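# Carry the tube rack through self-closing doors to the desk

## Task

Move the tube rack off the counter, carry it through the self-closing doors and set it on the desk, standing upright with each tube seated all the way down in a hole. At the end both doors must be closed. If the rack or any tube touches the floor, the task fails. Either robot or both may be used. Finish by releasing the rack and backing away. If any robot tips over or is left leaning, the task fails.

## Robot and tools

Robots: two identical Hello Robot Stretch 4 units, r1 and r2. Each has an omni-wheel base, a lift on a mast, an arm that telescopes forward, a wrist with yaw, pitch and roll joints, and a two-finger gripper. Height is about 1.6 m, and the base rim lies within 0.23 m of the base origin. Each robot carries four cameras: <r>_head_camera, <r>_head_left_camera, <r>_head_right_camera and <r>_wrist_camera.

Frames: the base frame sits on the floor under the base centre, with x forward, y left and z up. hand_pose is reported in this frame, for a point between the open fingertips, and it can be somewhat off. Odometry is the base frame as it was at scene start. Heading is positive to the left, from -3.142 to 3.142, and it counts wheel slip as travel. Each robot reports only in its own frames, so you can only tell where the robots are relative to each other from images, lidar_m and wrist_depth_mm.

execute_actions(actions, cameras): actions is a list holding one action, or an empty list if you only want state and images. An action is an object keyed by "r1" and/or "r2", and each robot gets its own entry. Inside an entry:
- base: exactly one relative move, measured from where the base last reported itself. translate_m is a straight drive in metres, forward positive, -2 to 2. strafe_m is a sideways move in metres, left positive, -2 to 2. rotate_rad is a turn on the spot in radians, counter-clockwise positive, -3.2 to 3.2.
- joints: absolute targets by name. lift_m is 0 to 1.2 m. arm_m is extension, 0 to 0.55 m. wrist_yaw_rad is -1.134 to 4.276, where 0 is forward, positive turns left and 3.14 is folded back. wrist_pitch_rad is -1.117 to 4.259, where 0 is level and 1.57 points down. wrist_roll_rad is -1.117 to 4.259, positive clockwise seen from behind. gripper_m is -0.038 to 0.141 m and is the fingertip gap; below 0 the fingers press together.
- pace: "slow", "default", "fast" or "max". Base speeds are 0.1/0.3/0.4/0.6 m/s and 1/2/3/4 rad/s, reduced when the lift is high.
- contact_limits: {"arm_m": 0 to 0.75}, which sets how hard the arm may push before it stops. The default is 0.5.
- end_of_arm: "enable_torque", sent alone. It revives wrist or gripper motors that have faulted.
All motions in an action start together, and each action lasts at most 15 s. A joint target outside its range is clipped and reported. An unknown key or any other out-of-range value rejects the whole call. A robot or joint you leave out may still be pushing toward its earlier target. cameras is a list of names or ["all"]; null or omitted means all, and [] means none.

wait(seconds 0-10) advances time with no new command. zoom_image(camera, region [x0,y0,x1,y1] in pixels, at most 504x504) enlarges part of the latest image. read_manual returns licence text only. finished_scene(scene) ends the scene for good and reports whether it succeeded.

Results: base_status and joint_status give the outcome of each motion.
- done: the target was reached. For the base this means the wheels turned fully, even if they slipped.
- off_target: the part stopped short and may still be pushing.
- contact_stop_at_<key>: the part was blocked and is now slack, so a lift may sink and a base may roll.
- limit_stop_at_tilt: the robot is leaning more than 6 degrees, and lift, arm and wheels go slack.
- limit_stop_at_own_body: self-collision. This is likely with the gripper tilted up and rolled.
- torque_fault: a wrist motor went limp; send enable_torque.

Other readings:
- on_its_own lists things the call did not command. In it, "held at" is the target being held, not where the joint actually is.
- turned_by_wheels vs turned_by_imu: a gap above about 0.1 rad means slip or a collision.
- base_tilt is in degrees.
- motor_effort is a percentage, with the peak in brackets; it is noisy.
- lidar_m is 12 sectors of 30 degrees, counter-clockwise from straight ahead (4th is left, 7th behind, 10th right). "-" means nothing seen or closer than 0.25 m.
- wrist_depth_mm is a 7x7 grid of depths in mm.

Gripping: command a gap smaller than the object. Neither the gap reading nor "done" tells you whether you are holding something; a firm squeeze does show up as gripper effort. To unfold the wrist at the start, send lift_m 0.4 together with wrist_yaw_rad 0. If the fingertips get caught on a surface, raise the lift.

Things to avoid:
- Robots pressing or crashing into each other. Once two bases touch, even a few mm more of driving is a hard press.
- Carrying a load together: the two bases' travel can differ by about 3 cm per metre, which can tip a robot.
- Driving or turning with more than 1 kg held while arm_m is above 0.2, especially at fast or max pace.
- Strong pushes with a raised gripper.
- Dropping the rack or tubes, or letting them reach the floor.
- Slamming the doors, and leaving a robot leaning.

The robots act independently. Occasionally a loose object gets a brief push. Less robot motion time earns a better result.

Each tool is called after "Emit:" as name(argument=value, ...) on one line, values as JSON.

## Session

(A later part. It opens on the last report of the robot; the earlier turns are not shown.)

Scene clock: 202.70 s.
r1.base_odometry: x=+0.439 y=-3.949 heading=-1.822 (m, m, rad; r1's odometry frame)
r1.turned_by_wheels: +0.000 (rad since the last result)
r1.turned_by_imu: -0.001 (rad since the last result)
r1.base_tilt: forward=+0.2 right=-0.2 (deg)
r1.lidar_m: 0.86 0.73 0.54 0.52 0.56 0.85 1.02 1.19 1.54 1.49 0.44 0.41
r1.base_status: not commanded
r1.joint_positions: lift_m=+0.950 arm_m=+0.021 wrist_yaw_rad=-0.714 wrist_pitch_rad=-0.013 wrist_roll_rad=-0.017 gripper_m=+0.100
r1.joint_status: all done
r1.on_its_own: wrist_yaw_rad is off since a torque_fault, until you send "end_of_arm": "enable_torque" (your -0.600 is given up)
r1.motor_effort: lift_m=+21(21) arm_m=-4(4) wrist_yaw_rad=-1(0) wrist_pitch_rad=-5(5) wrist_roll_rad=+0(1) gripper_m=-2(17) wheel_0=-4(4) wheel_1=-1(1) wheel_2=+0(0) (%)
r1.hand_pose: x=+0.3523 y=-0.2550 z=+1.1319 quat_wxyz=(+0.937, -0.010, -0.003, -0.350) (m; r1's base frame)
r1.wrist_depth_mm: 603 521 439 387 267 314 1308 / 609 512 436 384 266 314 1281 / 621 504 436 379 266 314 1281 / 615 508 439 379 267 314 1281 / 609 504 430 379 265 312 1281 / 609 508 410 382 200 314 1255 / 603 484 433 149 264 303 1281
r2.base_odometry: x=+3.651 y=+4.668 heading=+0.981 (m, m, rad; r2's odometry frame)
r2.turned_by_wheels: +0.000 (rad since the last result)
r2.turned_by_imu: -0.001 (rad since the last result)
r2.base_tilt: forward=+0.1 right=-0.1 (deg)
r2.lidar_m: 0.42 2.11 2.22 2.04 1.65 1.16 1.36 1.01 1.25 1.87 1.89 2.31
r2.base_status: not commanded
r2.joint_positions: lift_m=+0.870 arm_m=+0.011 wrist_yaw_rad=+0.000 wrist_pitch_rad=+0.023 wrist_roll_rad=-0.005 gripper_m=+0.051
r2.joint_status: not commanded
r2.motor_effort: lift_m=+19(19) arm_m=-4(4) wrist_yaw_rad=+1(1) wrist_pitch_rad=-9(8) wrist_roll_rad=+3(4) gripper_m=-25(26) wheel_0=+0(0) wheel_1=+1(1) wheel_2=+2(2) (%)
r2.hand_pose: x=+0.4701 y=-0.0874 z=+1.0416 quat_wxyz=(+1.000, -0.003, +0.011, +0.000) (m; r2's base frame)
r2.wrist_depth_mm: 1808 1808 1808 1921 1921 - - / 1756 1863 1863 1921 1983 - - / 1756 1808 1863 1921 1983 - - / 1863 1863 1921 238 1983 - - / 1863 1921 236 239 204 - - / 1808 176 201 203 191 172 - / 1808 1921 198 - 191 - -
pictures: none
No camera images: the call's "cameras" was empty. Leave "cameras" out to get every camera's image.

Handle still hooked on a finger; back r1 off.

Emit:
execute_actions(actions=[{"r1":{"base":{"strafe_m":0.15},"pace":"slow"},"r2":{"base":{"rotate_rad":1.62},"joints":{"lift_m":0.95}}}], cameras=[])

Emit:
execute_actions(actions=[{"r1":{"base":{"translate_m":-0.3},"pace":"slow"},"r2":{"base":{"translate_m":1.35}}}], cameras=["r1_head_camera","r2_head_camera","r2_wrist_camera"])

Scene clock: 206.77 s.
r1.base_odometry: x=+0.584 y=-3.987 heading=-1.822 (m, m, rad; r1's odometry frame)
r1.turned_by_wheels: +0.000 (rad since the last result)
r1.turned_by_imu: -0.001 (rad since the last result)
r1.base_tilt: forward=+0.2 right=-0.3 (deg)
r1.lidar_m: 1.13 0.54 0.40 0.38 0.42 0.66 1.00 1.19 1.64 1.63 1.46 1.15
r1.base_status: done
r1.joint_positions: lift_m=+0.950 arm_m=+0.021 wrist_yaw_rad=-0.714 wrist_pitch_rad=-0.013 wrist_roll_rad=-0.017 gripper_m=+0.100
r1.joint_status: not commanded
r1.on_its_own: wrist_yaw_rad is off since a torque_fault, until you send "end_of_arm": "enable_torque" (your -0.600 is given up)
r1.motor_effort: lift_m=+21(21) arm_m=-4(4) wrist_yaw_rad=-2(0) wrist_pitch_rad=-4(5) wrist_roll_rad=+0(0) gripper_m=+4(4) wheel_0=-3(3) wheel_1=+0(4) wheel_2=+0(1) (%)
r1.hand_pose: x=+0.3523 y=-0.2550 z=+1.1319 quat_wxyz=(+0.937, -0.010, -0.003, -0.350) (m; r1's base frame)
r1.wrist_depth_mm: 831 917 1098 1281 1537 1661 1430 / 831 917 1098 1281 1537 1708 1397 / 820 931 1098 1308 1576 1661 1430 / 809 931 1060 1281 1576 1708 1397 / 809 946 1078 1281 1576 1661 1397 / 831 891 1042 1308 200 1661 1397 / 820 904 1025 150 1537 1618 1397
r2.base_odometry: x=+3.651 y=+4.668 heading=+2.601 (m, m, rad; r2's odometry frame)
r2.turned_by_wheels: +1.620 (rad since the last result)
r2.turned_by_imu: +1.653 (rad since the last result)
r2.base_tilt: forward=+0.2 right=-0.1 (deg)
r2.lidar_m: 0.43 1.49 1.10 1.06 1.00 1.34 1.84 1.92 2.22 2.10 2.18 0.42
r2.base_status: done
r2.joint_positions: lift_m=+0.950 arm_m=+0.011 wrist_yaw_rad=+0.000 wrist_pitch_rad=+0.023 wrist_roll_rad=-0.005 gripper_m=+0.051
r2.joint_status: all done
r2.motor_effort: lift_m=+20(21) arm_m=-4(4) wrist_yaw_rad=+1(2) wrist_pitch_rad=-9(9) wrist_roll_rad=+4(3) gripper_m=-25(22) wheel_0=-1(6) wheel_1=+0(7) wheel_2=+0(8) (%)
r2.hand_pose: x=+0.4701 y=-0.0874 z=+1.1215 quat_wxyz=(+1.000, -0.003, +0.011, +0.000) (m; r2's base frame)
r2.wrist_depth_mm: 1708 - - - - - - / 1708 - - - - - - / 1756 - - - - - - / 1661 - - 239 - - - / 1708 - 237 240 195 - - / 1618 175 201 202 189 172 - / 1537 - 198 - 191 - -
pictures: none
No camera images: the call's "cameras" was empty. Leave "cameras" out to get every camera's image.

Scene clock: 212.77 s.
r1.base_odometry: x=+0.659 y=-3.696 heading=-1.822 (m, m, rad; r1's odometry frame)
r1.turned_by_wheels: +0.000 (rad since the last result)
r1.turned_by_imu: -0.001 (rad since the last result)
r1.base_tilt: forward=+0.2 right=-0.3 (deg)
r1.lidar_m: 1.29 0.56 0.42 0.39 0.41 0.67 0.71 0.85 1.28 1.62 1.73 1.50
r1.base_status: done
r1.joint_positions: lift_m=+0.950 arm_m=+0.021 wrist_yaw_rad=-0.714 wrist_pitch_rad=-0.013 wrist_roll_rad=-0.017 gripper_m=+0.100
r1.joint_status: not commanded
r1.on_its_own: wrist_yaw_rad is off since a torque_fault, until you send "end_of_arm": "enable_torque" (your -0.600 is given up)
r1.motor_effort: lift_m=+21(21) arm_m=-4(4) wrist_yaw_rad=-3(0) wrist_pitch_rad=-5(5) wrist_roll_rad=+0(0) gripper_m=+0(1) wheel_0=+0(3) wheel_1=+0(7) wheel_2=+0(3) (%)
r1.hand_pose: x=+0.3523 y=-0.2550 z=+1.1319 quat_wxyz=(+0.937, -0.010, -0.003, -0.350) (m; r1's base frame)
r1.wrist_depth_mm: 1118 1229 1430 1661 1983 1576 1397 / 1078 1229 1430 1661 1921 1661 1430 / 1078 1229 1464 1618 1983 1618 1397 / 1118 1229 1397 1618 1863 1618 1397 / 1078 1205 1430 1618 1863 1618 1430 / 1078 1138 1366 1708 200 1618 1366 / 1078 1138 1397 150 1863 1537 1366
r2.base_odometry: x=+2.493 y=+5.363 heading=+2.601 (m, m, rad; r2's odometry frame)
r2.turned_by_wheels: +0.000 (rad since the last result)
r2.turned_by_imu: -0.010 (rad since the last result)
r2.base_tilt: forward=+0.2 right=-0.3 (deg)
r2.lidar_m: 0.42 0.71 1.15 1.05 1.10 1.54 3.25 3.10 2.13 2.01 1.06 0.73
r2.base_status: done
r2.joint_positions: lift_m=+0.950 arm_m=+0.011 wrist_yaw_rad=+0.000 wrist_pitch_rad=+0.023 wrist_roll_rad=-0.005 gripper_m=+0.051
r2.joint_status: not commanded
r2.motor_effort: lift_m=+20(20) arm_m=-4(4) wrist_yaw_rad=-1(1) wrist_pitch_rad=-9(9) wrist_roll_rad=+4(4) gripper_m=-23(25) wheel_0=-1(4) wheel_1=+1(4) wheel_2=+1(8) (%)
r2.hand_pose: x=+0.4701 y=-0.0874 z=+1.1215 quat_wxyz=(+1.000, -0.003, +0.011, +0.000) (m; r2's base frame)
r2.wrist_depth_mm: 1229 1255 1255 1281 1308 1308 1308 / 1229 1281 1281 1255 1308 1308 1336 / 1229 1255 1255 1308 1281 1336 1366 / 1281 1281 1255 239 1308 1366 1366 / 1255 1255 237 239 195 1078 1098 / 699 176 202 203 190 172 603 / 492 535 198 - 191 1366 891
pictures: r1_head_camera, r2_head_camera, r2_wrist_camera
Images, in order (width x height): r1_head_camera 420x560, r2_head_camera 420x560, r2_wrist_camera 616x392.

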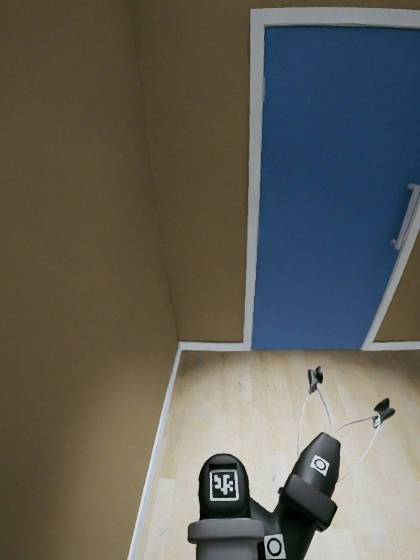

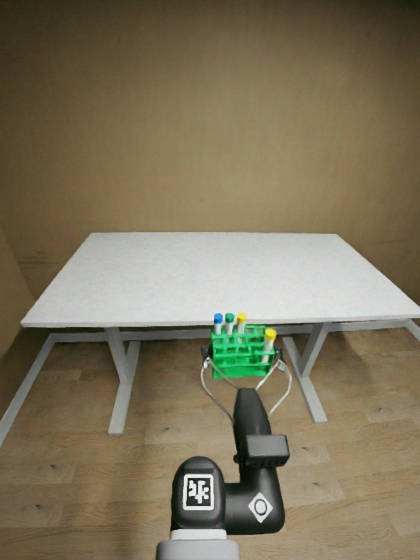

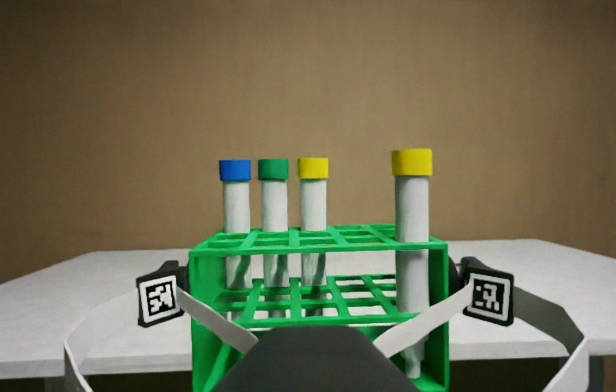

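Emit:
execute_actions(actions=[{"r2":{"joints":{"arm_m":0.45}}}], cameras=[])

Emit:
execute_actions(actions=[{"r2":{"joints":{"lift_m":0.845},"pace":"slow"}}], cameras=[])

Scene clock: 218.20 s.
r1.base_odometry: x=+0.659 y=-3.696 heading=-1.822 (m, m, rad; r1's odometry frame)
r1.turned_by_wheels: +0.000 (rad since the last result)
r1.turned_by_imu: -0.002 (rad since the last result)
r1.base_tilt: forward=+0.2 right=-0.2 (deg)
r1.lidar_m: 1.28 0.55 0.40 0.40 0.46 0.62 0.68 0.88 1.30 1.62 1.74 1.50
r1.base_status: not commanded
r1.joint_positions: lift_m=+0.950 arm_m=+0.021 wrist_yaw_rad=-0.714 wrist_pitch_rad=-0.013 wrist_roll_rad=-0.017 gripper_m=+0.100
r1.joint_status: not commanded
r1.on_its_own: wrist_yaw_rad is off since a torque_fault, until you send "end_of_arm": "enable_torque" (your -0.600 is given up)
r1.motor_effort: lift_m=+21(21) arm_m=-4(4) wrist_yaw_rad=-2(0) wrist_pitch_rad=-5(5) wrist_roll_rad=+0(0) gripper_m=+0(2) wheel_0=+0(1) wheel_1=+0(0) wheel_2=+0(0) (%)
r1.hand_pose: x=+0.3523 y=-0.2550 z=+1.1319 quat_wxyz=(+0.937, -0.010, -0.003, -0.350) (m; r1's base frame)
r1.wrist_depth_mm: 1098 1229 1464 1661 1921 1661 1397 / 1098 1255 1430 1661 1921 1661 1397 / 1098 1229 1430 1618 1921 1618 1366 / 1078 1229 1397 1618 1921 1618 1366 / 1078 1182 1464 1661 1983 1618 1397 / 1098 1160 1366 1661 200 1661 1397 / 1078 1138 1336 150 1983 1499 1366
r2.base_odometry: x=+2.493 y=+5.363 heading=+2.601 (m, m, rad; r2's odometry frame)
r2.turned_by_wheels: +0.000 (rad since the last result)
r2.turned_by_imu: -0.002 (rad since the last result)
r2.base_tilt: forward=+0.2 right=-0.2 (deg)
r2.lidar_m: 0.67 0.72 1.16 1.05 1.08 1.55 3.24 3.11 2.14 2.01 1.08 0.74
r2.base_status: not commanded
r2.joint_positions: lift_m=+0.950 arm_m=+0.449 wrist_yaw_rad=+0.000 wrist_pitch_rad=+0.022 wrist_roll_rad=-0.005 gripper_m=+0.051
r2.joint_status: all done
r2.motor_effort: lift_m=+21(20) arm_m=+4(4) wrist_yaw_rad=+1(1) wrist_pitch_rad=-8(8) wrist_roll_rad=+3(3) gripper_m=-25(23) wheel_0=+0(1) wheel_1=+1(1) wheel_2=+0(1) (%)
r2.hand_pose: x=+0.9086 y=-0.0874 z=+1.1216 quat_wxyz=(+1.000, -0.003, +0.011, +0.000) (m; r2's base frame)
r2.wrist_depth_mm: 798 809 820 831 831 854 866 / 820 820 820 842 866 878 866 / 820 820 831 842 866 866 878 / 820 820 842 239 866 866 891 / 820 842 236 239 195 891 891 / 683 175 201 201 189 171 603 / 449 462 198 - 193 439 439
pictures: none
No camera images: the call's "cameras" was empty. Leave "cameras" out to get every camera's image.

Scene clock: 219.93 s.
r1.base_odometry: x=+0.659 y=-3.696 heading=-1.822 (m, m, rad; r1's odometry frame)
r1.turned_by_wheels: +0.000 (rad since the last result)
r1.turned_by_imu: -0.001 (rad since the last result)
r1.base_tilt: forward=+0.2 right=-0.3 (deg)
r1.lidar_m: 1.33 0.54 0.41 0.38 0.44 0.69 0.71 0.84 1.28 1.61 1.76 1.46
r1.base_status: not commanded
r1.joint_positions: lift_m=+0.950 arm_m=+0.021 wrist_yaw_rad=-0.714 wrist_pitch_rad=-0.013 wrist_roll_rad=-0.017 gripper_m=+0.100
r1.joint_status: not commanded
r1.on_its_own: wrist_yaw_rad is off since a torque_fault, until you send "end_of_arm": "enable_torque" (your -0.600 is given up)
r1.motor_effort: lift_m=+21(21) arm_m=-4(4) wrist_yaw_rad=+0(0) wrist_pitch_rad=-5(6) wrist_roll_rad=+0(0) gripper_m=-3(2) wheel_0=+0(1) wheel_1=+0(0) wheel_2=+1(0) (%)
r1.hand_pose: x=+0.3523 y=-0.2550 z=+1.1319 quat_wxyz=(+0.937, -0.010, -0.003, -0.350) (m; r1's base frame)
r1.wrist_depth_mm: 1098 1229 1430 1708 1921 1576 1397 / 1060 1255 1397 1618 1921 1618 1366 / 1078 1229 1397 1661 1983 1661 1397 / 1078 1205 1397 1661 1983 1618 1397 / 1098 1205 1397 1661 1863 1661 1366 / 1078 1160 1397 1661 200 1661 1430 / 1098 1182 1336 150 1921 1576 1366
r2.base_odometry: x=+2.493 y=+5.363 heading=+2.601 (m, m, rad; r2's odometry frame)
r2.turned_by_wheels: +0.000 (rad since the last result)
r2.turned_by_imu: -0.001 (rad since the last result)
r2.base_tilt: forward=+0.4 right=-0.1 (deg)
r2.lidar_m: 0.69 0.72 1.13 1.06 1.09 1.56 3.25 3.12 2.14 2.01 1.09 0.74
r2.base_status: not commanded
r2.joint_positions: lift_m=+0.845 arm_m=+0.449 wrist_yaw_rad=+0.000 wrist_pitch_rad=+0.022 wrist_roll_rad=-0.005 gripper_m=+0.051
r2.joint_status: all done
r2.motor_effort: lift_m=+16(19) arm_m=+5(4) wrist_yaw_rad=+0(1) wrist_pitch_rad=-8(9) wrist_roll_rad=+1(3) gripper_m=-28(26) wheel_0=-1(1) wheel_1=+1(1) wheel_2=+0(0) (%)
r2.hand_pose: x=+0.9086 y=-0.0874 z=+1.0169 quat_wxyz=(+1.000, -0.003, +0.011, +0.000) (m; r2's base frame)
r2.wrist_depth_mm: 809 809 831 831 842 854 866 / 809 842 831 842 854 854 878 / 809 820 831 854 854 878 904 / 820 820 831 239 866 878 904 / 691 654 238 240 194 585 580 / 368 176 202 203 189 171 334 / 242 251 198 - 191 239 239
pictures: none
No camera images: the call's "cameras" was empty. Leave "cameras" out to get every camera's image.

Slope 1.9 mm/mm; need 27 mm less → 0.831.

Emit:
execute_actions(actions=[{"r2":{"joints":{"lift_m":0.832},"pace":"slow"}}], cameras=[])

Emit:
execute_actions(actions=[{"r2":{"joints":{"gripper_m":0.141}}}], cameras=[])

Emit:
execute_actions(actions=[{"r2":{"joints":{"arm_m":0.1}}}], cameras=["r2_wrist_camera"])

Scene clock: 222.17 s.
r1.base_odometry: x=+0.659 y=-3.696 heading=-1.822 (m, m, rad; r1's odometry frame)
r1.turned_by_wheels: +0.000 (rad since the last result)
r1.turned_by_imu: -0.001 (rad since the last result)
r1.base_tilt: forward=+0.2 right=-0.3 (deg)
r1.lidar_m: 1.27 0.54 0.40 0.42 0.44 0.66 0.71 0.87 1.25 1.63 1.76 1.49
r1.base_status: not commanded
r1.joint_positions: lift_m=+0.950 arm_m=+0.021 wrist_yaw_rad=-0.714 wrist_pitch_rad=-0.013 wrist_roll_rad=-0.017 gripper_m=+0.100
r1.joint_status: not commanded
r1.on_its_own: wrist_yaw_rad is off since a torque_fault, until you send "end_of_arm": "enable_torque" (your -0.600 is given up)
r1.motor_effort: lift_m=+21(21) arm_m=-4(4) wrist_yaw_rad=-3(0) wrist_pitch_rad=-5(5) wrist_roll_rad=+0(0) gripper_m=+0(2) wheel_0=-1(0) wheel_1=+0(0) wheel_2=+0(0) (%)
r1.hand_pose: x=+0.3523 y=-0.2550 z=+1.1319 quat_wxyz=(+0.937, -0.010, -0.003, -0.350) (m; r1's base frame)
r1.wrist_depth_mm: 1078 1182 1430 1618 - 1661 1366 / 1098 1205 1366 1708 1921 1618 1366 / 1078 1229 1397 1661 1921 1618 1366 / 1098 1229 1397 1661 1863 1661 1397 / 1078 1205 1430 1661 1863 1661 1366 / 1078 1160 1397 1708 200 1576 1397 / 1078 1160 1397 150 1983 1537 1366
r2.base_odometry: x=+2.493 y=+5.363 heading=+2.601 (m, m, rad; r2's odometry frame)
r2.turned_by_wheels: +0.000 (rad since the last result)
r2.turned_by_imu: -0.001 (rad since the last result)
r2.base_tilt: forward=+0.2 right=-0.1 (deg)
r2.lidar_m: 0.69 0.72 1.16 1.07 1.09 1.55 3.23 3.11 2.15 1.99 1.08 0.74
r2.base_status: not commanded
r2.joint_positions: lift_m=+0.832 arm_m=+0.449 wrist_yaw_rad=+0.000 wrist_pitch_rad=+0.022 wrist_roll_rad=-0.005 gripper_m=+0.051
r2.joint_status: all done
r2.motor_effort: lift_m=+16(15) arm_m=+4(4) wrist_yaw_rad=-1(1) wrist_pitch_rad=-8(9) wrist_roll_rad=+2(3) gripper_m=-22(26) wheel_0=-1(1) wheel_1=+1(1) wheel_2=+0(0) (%)
r2.hand_pose: x=+0.9086 y=-0.0874 z=+1.0039 quat_wxyz=(+1.000, -0.003, +0.011, +0.000) (m; r2's base frame)
r2.wrist_depth_mm: 788 820 820 842 831 854 878 / 798 820 842 854 842 866 878 / 798 831 831 831 854 891 878 / 820 842 842 239 878 878 866 / 603 585 238 239 195 525 517 / 329 176 201 204 189 171 289 / 216 224 198 - 191 213 214
pictures: none
No camera images: the call's "cameras" was empty. Leave "cameras" out to get every camera's image.

Scene clock: 224.10 s.
r1.base_odometry: x=+0.659 y=-3.696 heading=-1.822 (m, m, rad; r1's odometry frame)
r1.turned_by_wheels: +0.000 (rad since the last result)
r1.turned_by_imu: -0.001 (rad since the last result)
r1.base_tilt: forward=+0.2 right=-0.2 (deg)
r1.lidar_m: 1.30 0.54 0.41 0.40 0.43 0.64 0.69 0.87 1.28 1.62 1.74 1.46
r1.base_status: not commanded
r1.joint_positions: lift_m=+0.950 arm_m=+0.021 wrist_yaw_rad=-0.714 wrist_pitch_rad=-0.013 wrist_roll_rad=-0.017 gripper_m=+0.100
r1.joint_status: not commanded
r1.on_its_own: wrist_yaw_rad is off since a torque_fault, until you send "end_of_arm": "enable_torque" (your -0.600 is given up)
r1.motor_effort: lift_m=+21(21) arm_m=-4(4) wrist_yaw_rad=-1(0) wrist_pitch_rad=-5(5) wrist_roll_rad=+0(0) gripper_m=-4(0) wheel_0=-1(0) wheel_1=+0(0) wheel_2=+1(0) (%)
r1.hand_pose: x=+0.3523 y=-0.2550 z=+1.1319 quat_wxyz=(+0.937, -0.010, -0.003, -0.350) (m; r1's base frame)
r1.wrist_depth_mm: 1098 1229 1397 1708 1921 1618 1397 / 1098 1205 1397 1661 1983 1618 1366 / 1098 1229 1430 1708 1983 1576 1397 / 1098 1255 1397 1661 1863 1576 1397 / 1098 1229 1430 1661 1921 1618 1430 / 1078 1160 1397 1708 199 1661 1397 / 1078 1160 1336 150 1921 1537 1397
r2.base_odometry: x=+2.493 y=+5.363 heading=+2.601 (m, m, rad; r2's odometry frame)
r2.turned_by_wheels: +0.000 (rad since the last result)
r2.turned_by_imu: -0.001 (rad since the last result)
r2.base_tilt: forward=+0.3 right=-0.2 (deg)
r2.lidar_m: 0.70 0.72 1.15 1.06 1.08 1.56 3.25 3.11 2.15 2.01 1.06 0.74
r2.base_status: not commanded
r2.joint_positions: lift_m=+0.832 arm_m=+0.449 wrist_yaw_rad=+0.000 wrist_pitch_rad=+0.022 wrist_roll_rad=-0.005 gripper_m=+0.141
r2.joint_status: all done
r2.motor_effort: lift_m=+16(16) arm_m=+4(4) wrist_yaw_rad=-2(0) wrist_pitch_rad=-6(8) wrist_roll_rad=+3(4) gripper_m=-2(28) wheel_0=-1(1) wheel_1=+1(1) wheel_2=+0(0) (%)
r2.hand_pose: x=+0.9086 y=-0.0874 z=+1.0041 quat_wxyz=(+1.000, -0.003, +0.011, +0.000) (m; r2's base frame)
r2.wrist_depth_mm: 788 820 831 831 866 866 866 / 809 809 842 842 866 854 878 / 820 831 842 842 854 866 878 / 831 831 854 267 854 878 891 / 609 597 260 262 216 530 521 / 332 298 247 164 213 264 304 / 229 214 217 - 213 216 216
pictures: none
No camera images: the call's "cameras" was empty. Leave "cameras" out to get every camera's image.

Scene clock: 226.27 s.
r1.base_odometry: x=+0.659 y=-3.696 heading=-1.822 (m, m, rad; r1's odometry frame)
r1.turned_by_wheels: +0.000 (rad since the last result)
r1.turned_by_imu: -0.001 (rad since the last result)
r1.base_tilt: forward=+0.2 right=-0.3 (deg)
r1.lidar_m: 1.30 0.58 0.41 0.38 0.43 0.65 0.70 0.88 1.33 1.61 1.73 1.47
r1.base_status: not commanded
r1.joint_positions: lift_m=+0.950 arm_m=+0.021 wrist_yaw_rad=-0.714 wrist_pitch_rad=-0.013 wrist_roll_rad=-0.017 gripper_m=+0.100
r1.joint_status: not commanded
r1.on_its_own: wrist_yaw_rad is off since a torque_fault, until you send "end_of_arm": "enable_torque" (your -0.600 is given up)
r1.motor_effort: lift_m=+21(21) arm_m=-4(4) wrist_yaw_rad=+1(0) wrist_pitch_rad=-4(5) wrist_roll_rad=+0(0) gripper_m=-4(0) wheel_0=-1(1) wheel_1=+0(0) wheel_2=+0(0) (%)
r1.hand_pose: x=+0.3523 y=-0.2550 z=+1.1319 quat_wxyz=(+0.937, -0.010, -0.003, -0.350) (m; r1's base frame)
r1.wrist_depth_mm: 1078 1205 1397 1708 1921 1618 1430 / 1078 1205 1397 1618 1863 1661 1397 / 1098 1229 1430 1618 1863 1661 1397 / 1118 1205 1430 1708 1921 1661 1397 / 1078 1229 1464 1661 1921 1576 1397 / 1060 1138 1366 1661 198 1661 1366 / 1098 1160 1366 150 1863 1499 1397
r2.base_odometry: x=+2.493 y=+5.363 heading=+2.601 (m, m, rad; r2's odometry frame)
r2.turned_by_wheels: +0.000 (rad since the last result)
r2.turned_by_imu: -0.001 (rad since the last result)
r2.base_tilt: forward=+0.1 right=-0.1 (deg)
r2.lidar_m: 0.68 0.71 1.14 1.07 1.09 1.51 3.25 3.09 2.16 2.01 1.06 0.75
r2.base_status: not commanded
r2.joint_positions: lift_m=+0.832 arm_m=+0.101 wrist_yaw_rad=+0.000 wrist_pitch_rad=+0.022 wrist_roll_rad=-0.005 gripper_m=+0.141
r2.joint_status: all done
r2.motor_effort: lift_m=+16(16) arm_m=-5(7) wrist_yaw_rad=+0(0) wrist_pitch_rad=-6(7) wrist_roll_rad=+2(3) gripper_m=-4(2) wheel_0=-1(1) wheel_1=+1(1) wheel_2=+0(0) (%)
r2.hand_pose: x=+0.5601 y=-0.0874 z=+1.0042 quat_wxyz=(+1.000, -0.003, +0.011, +0.000) (m; r2's base frame)
r2.wrist_depth_mm: 1098 1160 1160 1160 1205 1205 1205 / 1160 1160 1138 1205 1205 1205 1255 / 1182 1160 1182 1229 1205 1255 1255 / 1138 1160 1182 615 1205 1229 1255 / 615 603 580 554 549 530 525 / 410 397 1205 163 1255 413 1255 / 820 1229 1205 - 1255 1281 1281
pictures: r2_wrist_camera
Images, in order (width x height): r2_wrist_camera 616x392.

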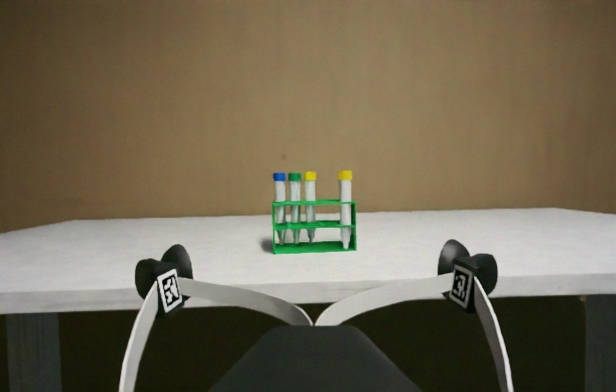

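Emit:
finished_scene(scene=2)

The scene is finished: the task was done.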